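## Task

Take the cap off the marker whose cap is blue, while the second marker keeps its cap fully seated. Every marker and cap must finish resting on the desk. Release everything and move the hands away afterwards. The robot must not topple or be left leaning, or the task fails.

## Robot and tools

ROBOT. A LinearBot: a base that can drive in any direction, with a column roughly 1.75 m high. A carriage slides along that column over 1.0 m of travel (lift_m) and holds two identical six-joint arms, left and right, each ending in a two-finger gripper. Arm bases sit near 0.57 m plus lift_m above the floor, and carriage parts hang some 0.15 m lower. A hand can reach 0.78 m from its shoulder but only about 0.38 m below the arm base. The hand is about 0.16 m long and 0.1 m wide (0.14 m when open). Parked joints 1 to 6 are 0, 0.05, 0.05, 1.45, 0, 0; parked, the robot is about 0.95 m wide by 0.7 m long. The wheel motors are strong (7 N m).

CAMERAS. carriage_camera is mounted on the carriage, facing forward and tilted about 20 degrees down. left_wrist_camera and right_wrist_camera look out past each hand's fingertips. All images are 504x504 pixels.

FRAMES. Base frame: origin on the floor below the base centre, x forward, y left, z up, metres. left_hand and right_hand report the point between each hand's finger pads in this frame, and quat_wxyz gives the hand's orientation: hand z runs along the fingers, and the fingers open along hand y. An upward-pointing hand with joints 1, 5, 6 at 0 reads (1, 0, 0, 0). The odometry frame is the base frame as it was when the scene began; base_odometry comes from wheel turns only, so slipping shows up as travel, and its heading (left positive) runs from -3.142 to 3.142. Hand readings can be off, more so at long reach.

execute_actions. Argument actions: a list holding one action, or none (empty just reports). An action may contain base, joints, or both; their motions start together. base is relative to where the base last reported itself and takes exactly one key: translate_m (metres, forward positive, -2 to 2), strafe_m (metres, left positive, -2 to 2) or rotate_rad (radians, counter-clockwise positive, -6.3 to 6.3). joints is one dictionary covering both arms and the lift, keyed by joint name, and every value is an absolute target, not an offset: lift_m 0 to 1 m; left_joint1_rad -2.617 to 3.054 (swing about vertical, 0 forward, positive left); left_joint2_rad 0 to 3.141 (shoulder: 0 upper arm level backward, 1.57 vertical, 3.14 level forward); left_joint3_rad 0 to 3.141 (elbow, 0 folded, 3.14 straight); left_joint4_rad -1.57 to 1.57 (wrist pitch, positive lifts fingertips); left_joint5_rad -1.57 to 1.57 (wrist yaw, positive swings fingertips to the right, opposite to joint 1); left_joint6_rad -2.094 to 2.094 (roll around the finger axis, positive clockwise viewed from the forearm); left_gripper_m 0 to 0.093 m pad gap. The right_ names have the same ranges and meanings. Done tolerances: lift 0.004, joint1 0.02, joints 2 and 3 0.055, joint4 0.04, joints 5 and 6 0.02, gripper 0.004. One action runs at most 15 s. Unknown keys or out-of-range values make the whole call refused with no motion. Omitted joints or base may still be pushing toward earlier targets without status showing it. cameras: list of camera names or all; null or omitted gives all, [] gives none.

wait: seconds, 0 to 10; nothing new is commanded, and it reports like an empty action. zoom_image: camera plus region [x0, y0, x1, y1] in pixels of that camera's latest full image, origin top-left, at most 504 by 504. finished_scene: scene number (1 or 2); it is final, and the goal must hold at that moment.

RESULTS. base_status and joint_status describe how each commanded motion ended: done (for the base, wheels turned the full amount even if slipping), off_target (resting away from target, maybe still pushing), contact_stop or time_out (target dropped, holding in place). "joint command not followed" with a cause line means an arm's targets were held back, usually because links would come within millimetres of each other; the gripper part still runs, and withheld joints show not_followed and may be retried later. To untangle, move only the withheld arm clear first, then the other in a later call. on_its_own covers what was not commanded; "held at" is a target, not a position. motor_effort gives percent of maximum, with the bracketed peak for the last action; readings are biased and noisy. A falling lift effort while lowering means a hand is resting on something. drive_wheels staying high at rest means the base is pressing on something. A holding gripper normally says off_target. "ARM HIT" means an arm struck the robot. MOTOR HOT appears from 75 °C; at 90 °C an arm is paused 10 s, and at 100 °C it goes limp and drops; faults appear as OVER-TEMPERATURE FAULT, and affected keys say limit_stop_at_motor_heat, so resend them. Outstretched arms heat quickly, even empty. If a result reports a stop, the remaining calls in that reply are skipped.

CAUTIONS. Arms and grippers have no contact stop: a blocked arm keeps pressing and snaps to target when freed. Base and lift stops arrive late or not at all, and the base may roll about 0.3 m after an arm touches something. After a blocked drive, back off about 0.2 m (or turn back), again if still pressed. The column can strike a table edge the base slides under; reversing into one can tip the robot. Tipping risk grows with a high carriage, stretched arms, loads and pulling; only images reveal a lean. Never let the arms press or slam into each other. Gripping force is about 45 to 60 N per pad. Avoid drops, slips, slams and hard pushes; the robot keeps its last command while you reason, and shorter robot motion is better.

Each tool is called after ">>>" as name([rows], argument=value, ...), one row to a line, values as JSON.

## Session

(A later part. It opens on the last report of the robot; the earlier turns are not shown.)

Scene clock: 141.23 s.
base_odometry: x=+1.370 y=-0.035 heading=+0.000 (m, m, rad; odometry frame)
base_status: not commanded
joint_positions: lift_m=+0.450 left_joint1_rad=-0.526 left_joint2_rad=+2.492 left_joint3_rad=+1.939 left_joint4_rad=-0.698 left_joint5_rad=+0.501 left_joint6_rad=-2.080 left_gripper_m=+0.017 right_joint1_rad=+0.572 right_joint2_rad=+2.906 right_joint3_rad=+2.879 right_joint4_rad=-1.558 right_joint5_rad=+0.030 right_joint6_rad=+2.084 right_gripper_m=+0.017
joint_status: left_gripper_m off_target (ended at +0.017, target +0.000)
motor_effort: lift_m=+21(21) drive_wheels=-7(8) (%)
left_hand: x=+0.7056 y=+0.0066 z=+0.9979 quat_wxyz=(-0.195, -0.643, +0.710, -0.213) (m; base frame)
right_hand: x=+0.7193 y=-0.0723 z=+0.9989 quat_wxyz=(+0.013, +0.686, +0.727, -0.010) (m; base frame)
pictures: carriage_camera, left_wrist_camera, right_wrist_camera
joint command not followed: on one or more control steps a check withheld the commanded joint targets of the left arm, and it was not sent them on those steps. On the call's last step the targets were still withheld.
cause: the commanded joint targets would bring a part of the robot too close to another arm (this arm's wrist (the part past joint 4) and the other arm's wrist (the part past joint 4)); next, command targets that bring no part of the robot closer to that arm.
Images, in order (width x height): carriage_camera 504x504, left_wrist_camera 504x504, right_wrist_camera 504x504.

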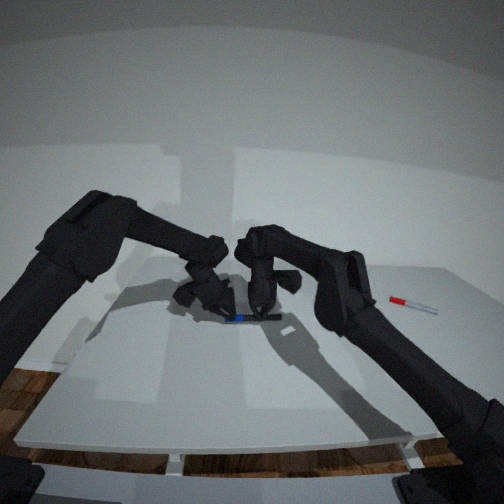

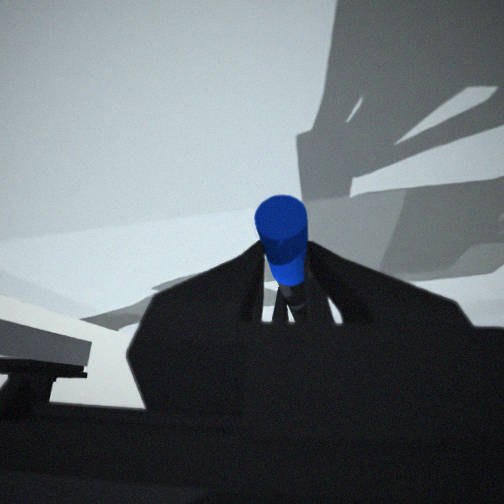

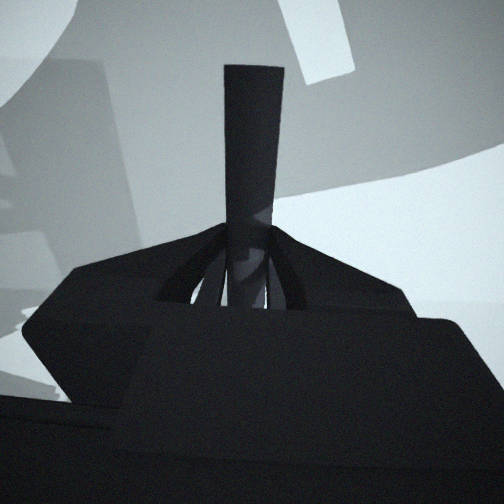

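Gripped. Pull both apart symmetrically.

>>> execute_actions([
  {"joints":{"left_joint1_rad":-0.45,"left_joint2_rad":2.49,"left_joint3_rad":1.95,"left_joint4_rad":-0.70,"left_joint6_rad":-2.01,"right_joint1_rad":0.5,"right_joint6_rad":2.02}},
])

Scene clock: 146.50 s.
MOTOR HOT: a motor of the right arm reached 75 °C. Now the hottest motor of the right arm, joint 2 (shoulder), reports 75 °C. The controller's stop level is 90 °C. To cool a motor, set the load down, stop pushing, or move to a pose that needs little force.
base_odometry: x=+1.370 y=-0.035 heading=+0.000 (m, m, rad; odometry frame)
base_status: not commanded
joint_positions: lift_m=+0.450 left_joint1_rad=-0.444 left_joint2_rad=+2.501 left_joint3_rad=+1.957 left_joint4_rad=-0.694 left_joint5_rad=+0.502 left_joint6_rad=-2.015 left_gripper_m=+0.017 right_joint1_rad=+0.495 right_joint2_rad=+2.906 right_joint3_rad=+2.879 right_joint4_rad=-1.550 right_joint5_rad=+0.031 right_joint6_rad=+2.025 right_gripper_m=+0.017
joint_status: all done
motor_effort: lift_m=+21(21) drive_wheels=-7(9) (%)
left_hand: x=+0.7368 y=+0.0406 z=+0.9995 quat_wxyz=(-0.177, -0.647, +0.704, -0.233) (m; base frame)
right_hand: x=+0.7412 y=-0.1063 z=+0.9989 quat_wxyz=(+0.014, +0.693, +0.721, -0.007) (m; base frame)
pictures: carriage_camera, left_wrist_camera, right_wrist_camera
joint command not followed: on one or more control steps a check withheld the commanded joint targets of the left arm, and it was not sent them on those steps.
cause: the commanded joint targets would bring a part of the robot too close to another arm (this arm's wrist (the part past joint 4) and the other arm's wrist (the part past joint 4)); next, command targets that bring no part of the robot closer to that arm.
Images, in order (width x height): carriage_camera 504x504, left_wrist_camera 504x504, right_wrist_camera 504x504.

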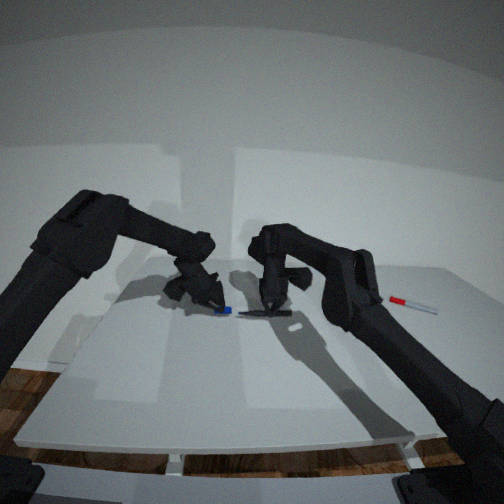

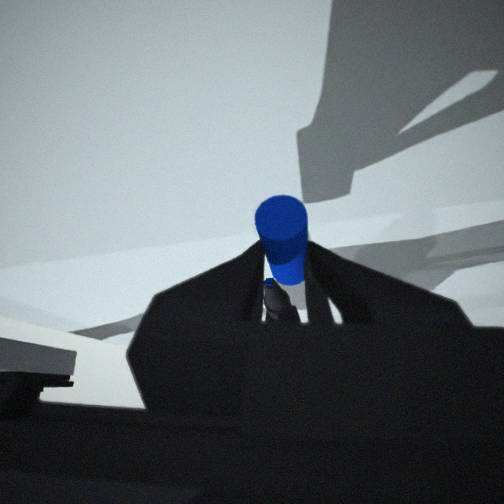

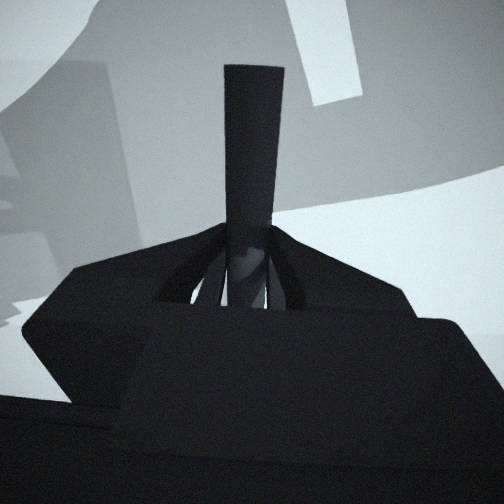

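>>> execute_actions([
  {"joints":{"lift_m":0.432}},
], cameras=[])

>>> execute_actions([
  {"joints":{"left_gripper_m":0.09,"right_gripper_m":0.09}},
], cameras=[])

>>> execute_actions([
  {"joints":{"lift_m":0.55}},
], cameras=[])

>>> execute_actions([
  {"joints":{"left_joint1_rad":0,"left_joint2_rad":0.05,"left_joint3_rad":0.05,"left_joint4_rad":1.45,"left_joint5_rad":0,"left_joint6_rad":0,"right_joint1_rad":0,"right_joint2_rad":0.05,"right_joint3_rad":0.05,"right_joint4_rad":1.45,"right_joint6_rad":0}},
], cameras=["carriage_camera"])

Scene clock: 155.47 s.
MOTOR HOT: still on. Now the hottest motor of the right arm, joint 2 (shoulder), reports 76 °C; the controller's stop level is 90 °C.
base_odometry: x=+1.370 y=-0.035 heading=+0.000 (m, m, rad; odometry frame)
base_status: not commanded
joint_positions: lift_m=+0.432 left_joint1_rad=-0.444 left_joint2_rad=+2.494 left_joint3_rad=+1.957 left_joint4_rad=-0.698 left_joint5_rad=+0.502 left_joint6_rad=-2.015 left_gripper_m=+0.017 right_joint1_rad=+0.495 right_joint2_rad=+2.914 right_joint3_rad=+2.879 right_joint4_rad=-1.550 right_joint5_rad=+0.031 right_joint6_rad=+2.025 right_gripper_m=+0.017
joint_status: all done
motor_effort: lift_m=+17(15) drive_wheels=-8(8) (%)
left_hand: x=+0.7368 y=+0.0407 z=+0.9849 quat_wxyz=(-0.177, -0.646, +0.704, -0.234) (m; base frame)
right_hand: x=+0.7403 y=-0.1068 z=+0.9772 quat_wxyz=(+0.013, +0.692, +0.721, -0.011) (m; base frame)
pictures: none
No camera images: the call's "cameras" was empty. Leave "cameras" out to get every camera's image.

Scene clock: 156.17 s.
MOTOR HOT: still on. Now the hottest motor of the right arm, joint 2 (shoulder), reports 76 °C; the controller's stop level is 90 °C.
base_odometry: x=+1.370 y=-0.035 heading=+0.000 (m, m, rad; odometry frame)
base_status: not commanded
joint_positions: lift_m=+0.432 left_joint1_rad=-0.444 left_joint2_rad=+2.494 left_joint3_rad=+1.957 left_joint4_rad=-0.698 left_joint5_rad=+0.502 left_joint6_rad=-2.015 left_gripper_m=+0.090 right_joint1_rad=+0.495 right_joint2_rad=+2.914 right_joint3_rad=+2.879 right_joint4_rad=-1.550 right_joint5_rad=+0.031 right_joint6_rad=+2.025 right_gripper_m=+0.090
joint_status: all done
motor_effort: lift_m=+17(17) drive_wheels=+6(8) (%)
left_hand: x=+0.7368 y=+0.0407 z=+0.9849 quat_wxyz=(-0.177, -0.646, +0.704, -0.234) (m; base frame)
right_hand: x=+0.7403 y=-0.1068 z=+0.9772 quat_wxyz=(+0.013, +0.692, +0.721, -0.011) (m; base frame)
pictures: none
No camera images: the call's "cameras" was empty. Leave "cameras" out to get every camera's image.

Scene clock: 157.17 s.
MOTOR HOT: still on. Now the hottest motor of the right arm, joint 2 (shoulder), reports 77 °C; the controller's stop level is 90 °C.
base_odometry: x=+1.370 y=-0.035 heading=+0.000 (m, m, rad; odometry frame)
base_status: not commanded
joint_positions: lift_m=+0.550 left_joint1_rad=-0.444 left_joint2_rad=+2.483 left_joint3_rad=+1.957 left_joint4_rad=-0.698 left_joint5_rad=+0.502 left_joint6_rad=-2.015 left_gripper_m=+0.090 right_joint1_rad=+0.495 right_joint2_rad=+2.903 right_joint3_rad=+2.879 right_joint4_rad=-1.550 right_joint5_rad=+0.032 right_joint6_rad=+2.025 right_gripper_m=+0.090
joint_status: all done
motor_effort: lift_m=+21(24) drive_wheels=+7(7) (%)
left_hand: x=+0.7381 y=+0.0401 z=+1.1084 quat_wxyz=(-0.174, -0.645, +0.705, -0.239) (m; base frame)
right_hand: x=+0.7415 y=-0.1060 z=+1.1002 quat_wxyz=(+0.015, +0.692, +0.721, -0.006) (m; base frame)
pictures: none
No camera images: the call's "cameras" was empty. Leave "cameras" out to get every camera's image.

Scene clock: 159.63 s.
MOTOR HOT: still on. Now the hottest motor of the right arm, joint 2 (shoulder), reports 76 °C; the controller's stop level is 90 °C.
base_odometry: x=+1.370 y=-0.035 heading=+0.000 (m, m, rad; odometry frame)
base_status: not commanded
joint_positions: lift_m=+0.550 left_joint1_rad=+0.007 left_joint2_rad=+0.059 left_joint3_rad=+0.068 left_joint4_rad=+1.456 left_joint5_rad=+0.002 left_joint6_rad=-0.006 left_gripper_m=+0.090 right_joint1_rad=+0.000 right_joint2_rad=+0.058 right_joint3_rad=+0.066 right_joint4_rad=+1.456 right_joint5_rad=+0.036 right_joint6_rad=+0.005 right_gripper_m=+0.090
joint_status: all done
motor_effort: lift_m=+21(21) drive_wheels=-8(9) (%)
left_hand: x=+0.3063 y=+0.3495 z=+1.5518 quat_wxyz=(+0.999, +0.000, +0.053, +0.000) (m; base frame)
right_hand: x=+0.3066 y=-0.3558 z=+1.5511 quat_wxyz=(+0.998, +0.018, +0.053, +0.002) (m; base frame)
pictures: carriage_camera
Images, in order (width x height): carriage_camera 504x504.

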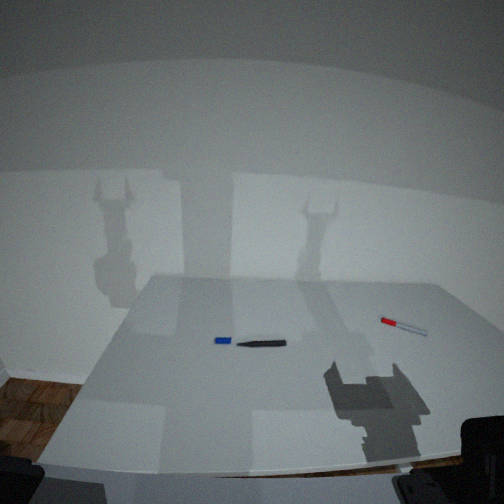

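>>> wait(seconds=10)

>>> wait(seconds=10)

>>> wait(seconds=10)

>>> finished_scene(scene=1)

Scene clock: 177.43 s.
MOTOR HOT: cleared. Now the hottest motor of the right arm, joint 2 (shoulder), reports 62 °C.
base_odometry: x=+1.370 y=-0.035 heading=+0.000 (m, m, rad; odometry frame)
base_status: not commanded
joint_positions: lift_m=+0.550 left_joint1_rad=+0.007 left_joint2_rad=+0.059 left_joint3_rad=+0.068 left_joint4_rad=+1.456 left_joint5_rad=+0.002 left_joint6_rad=-0.006 left_gripper_m=+0.090 right_joint1_rad=+0.000 right_joint2_rad=+0.058 right_joint3_rad=+0.066 right_joint4_rad=+1.456 right_joint5_rad=+0.036 right_joint6_rad=+0.005 right_gripper_m=+0.090
joint_status: all done
motor_effort: lift_m=+21(21) drive_wheels=-8(9) (%)
left_hand: x=+0.3063 y=+0.3495 z=+1.5518 quat_wxyz=(+0.999, +0.000, +0.053, +0.000) (m; base frame)
right_hand: x=+0.3066 y=-0.3558 z=+1.5511 quat_wxyz=(+0.998, +0.018, +0.053, +0.002) (m; base frame)
wait: 10.00 s; at rest from the start
pictures: carriage_camera, left_wrist_camera, right_wrist_camera
Images, in order (width x height): carriage_camera 504x504, left_wrist_camera 504x504, right_wrist_camera 504x504.

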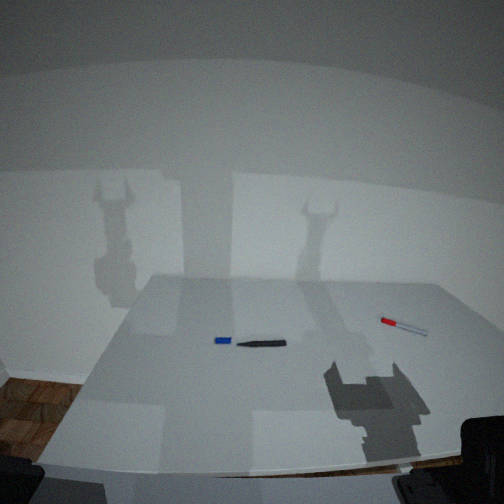

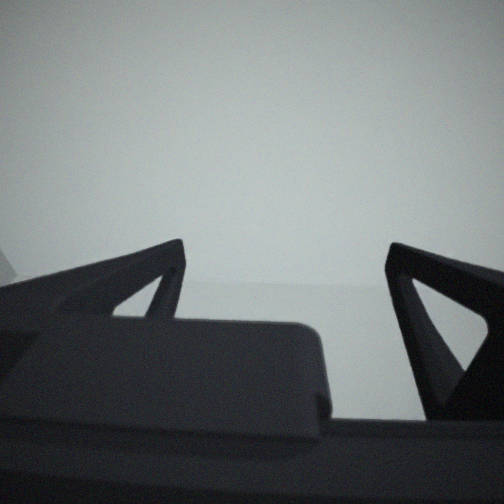

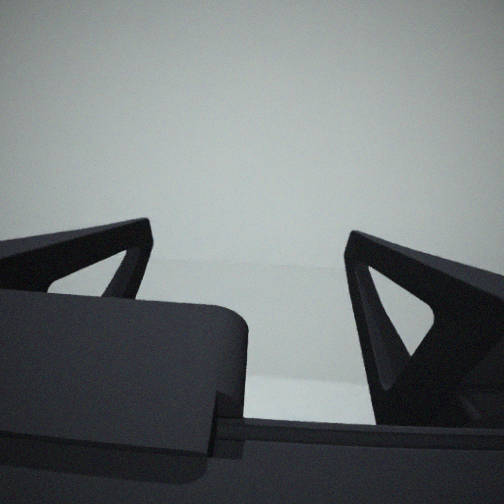

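Scene clock: 187.43 s.
base_odometry: x=+1.370 y=-0.035 heading=+0.000 (m, m, rad; odometry frame)
base_status: not commanded
joint_positions: lift_m=+0.550 left_joint1_rad=+0.007 left_joint2_rad=+0.059 left_joint3_rad=+0.068 left_joint4_rad=+1.456 left_joint5_rad=+0.002 left_joint6_rad=-0.006 left_gripper_m=+0.090 right_joint1_rad=+0.000 right_joint2_rad=+0.058 right_joint3_rad=+0.066 right_joint4_rad=+1.456 right_joint5_rad=+0.036 right_joint6_rad=+0.005 right_gripper_m=+0.090
joint_status: all done
motor_effort: lift_m=+21(21) drive_wheels=-8(9) (%)
left_hand: x=+0.3063 y=+0.3495 z=+1.5518 quat_wxyz=(+0.999, +0.000, +0.053, +0.000) (m; base frame)
right_hand: x=+0.3066 y=-0.3558 z=+1.5511 quat_wxyz=(+0.998, +0.018, +0.053, +0.002) (m; base frame)
wait: 10.00 s; at rest by 0.27 s
pictures: carriage_camera, left_wrist_camera, right_wrist_camera
Images, in order (width x height): carriage_camera 504x504, left_wrist_camera 504x504, right_wrist_camera 504x504.

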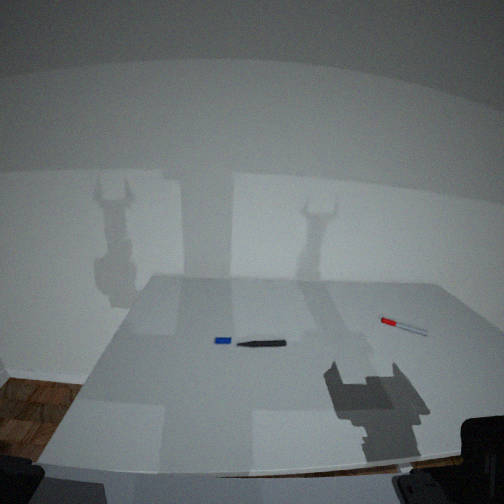

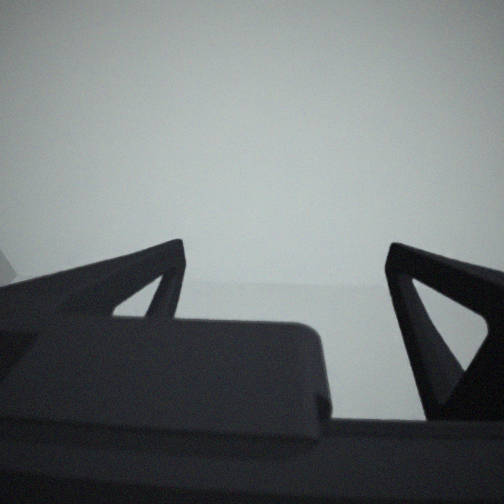

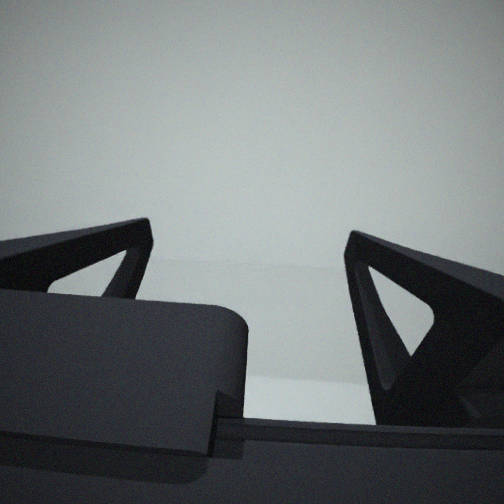

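Scene clock: 197.43 s.
base_odometry: x=+1.370 y=-0.035 heading=+0.000 (m, m, rad; odometry frame)
base_status: not commanded
joint_positions: lift_m=+0.550 left_joint1_rad=+0.007 left_joint2_rad=+0.059 left_joint3_rad=+0.068 left_joint4_rad=+1.456 left_joint5_rad=+0.002 left_joint6_rad=-0.006 left_gripper_m=+0.090 right_joint1_rad=+0.000 right_joint2_rad=+0.058 right_joint3_rad=+0.066 right_joint4_rad=+1.456 right_joint5_rad=+0.036 right_joint6_rad=+0.005 right_gripper_m=+0.090
joint_status: all done
motor_effort: lift_m=+21(21) drive_wheels=-8(9) (%)
left_hand: x=+0.3063 y=+0.3495 z=+1.5518 quat_wxyz=(+0.999, +0.000, +0.053, +0.000) (m; base frame)
right_hand: x=+0.3066 y=-0.3558 z=+1.5511 quat_wxyz=(+0.998, +0.018, +0.053, +0.002) (m; base frame)
wait: 10.00 s; at rest by 0.27 s
pictures: carriage_camera, left_wrist_camera, right_wrist_camera
Images, in order (width x height): carriage_camera 504x504, left_wrist_camera 504x504, right_wrist_camera 504x504.

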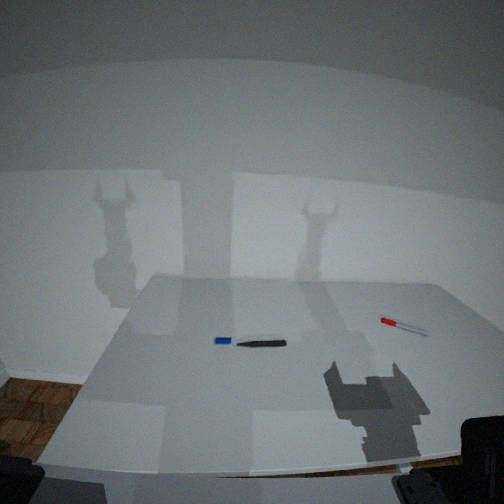

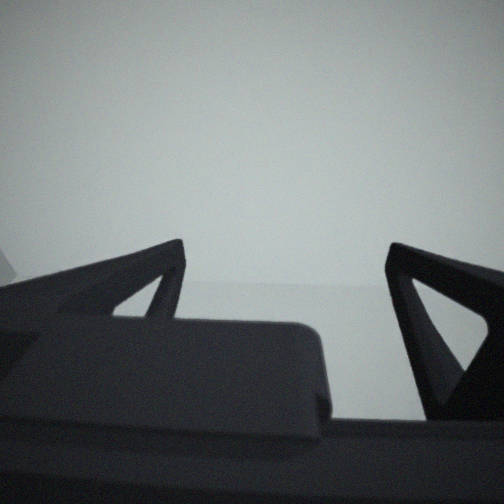

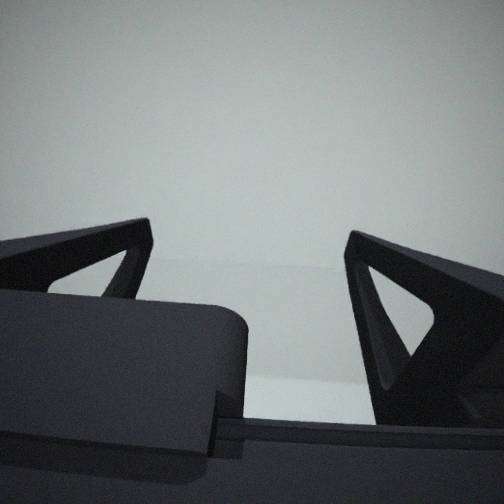

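The scene is finished: the task was done.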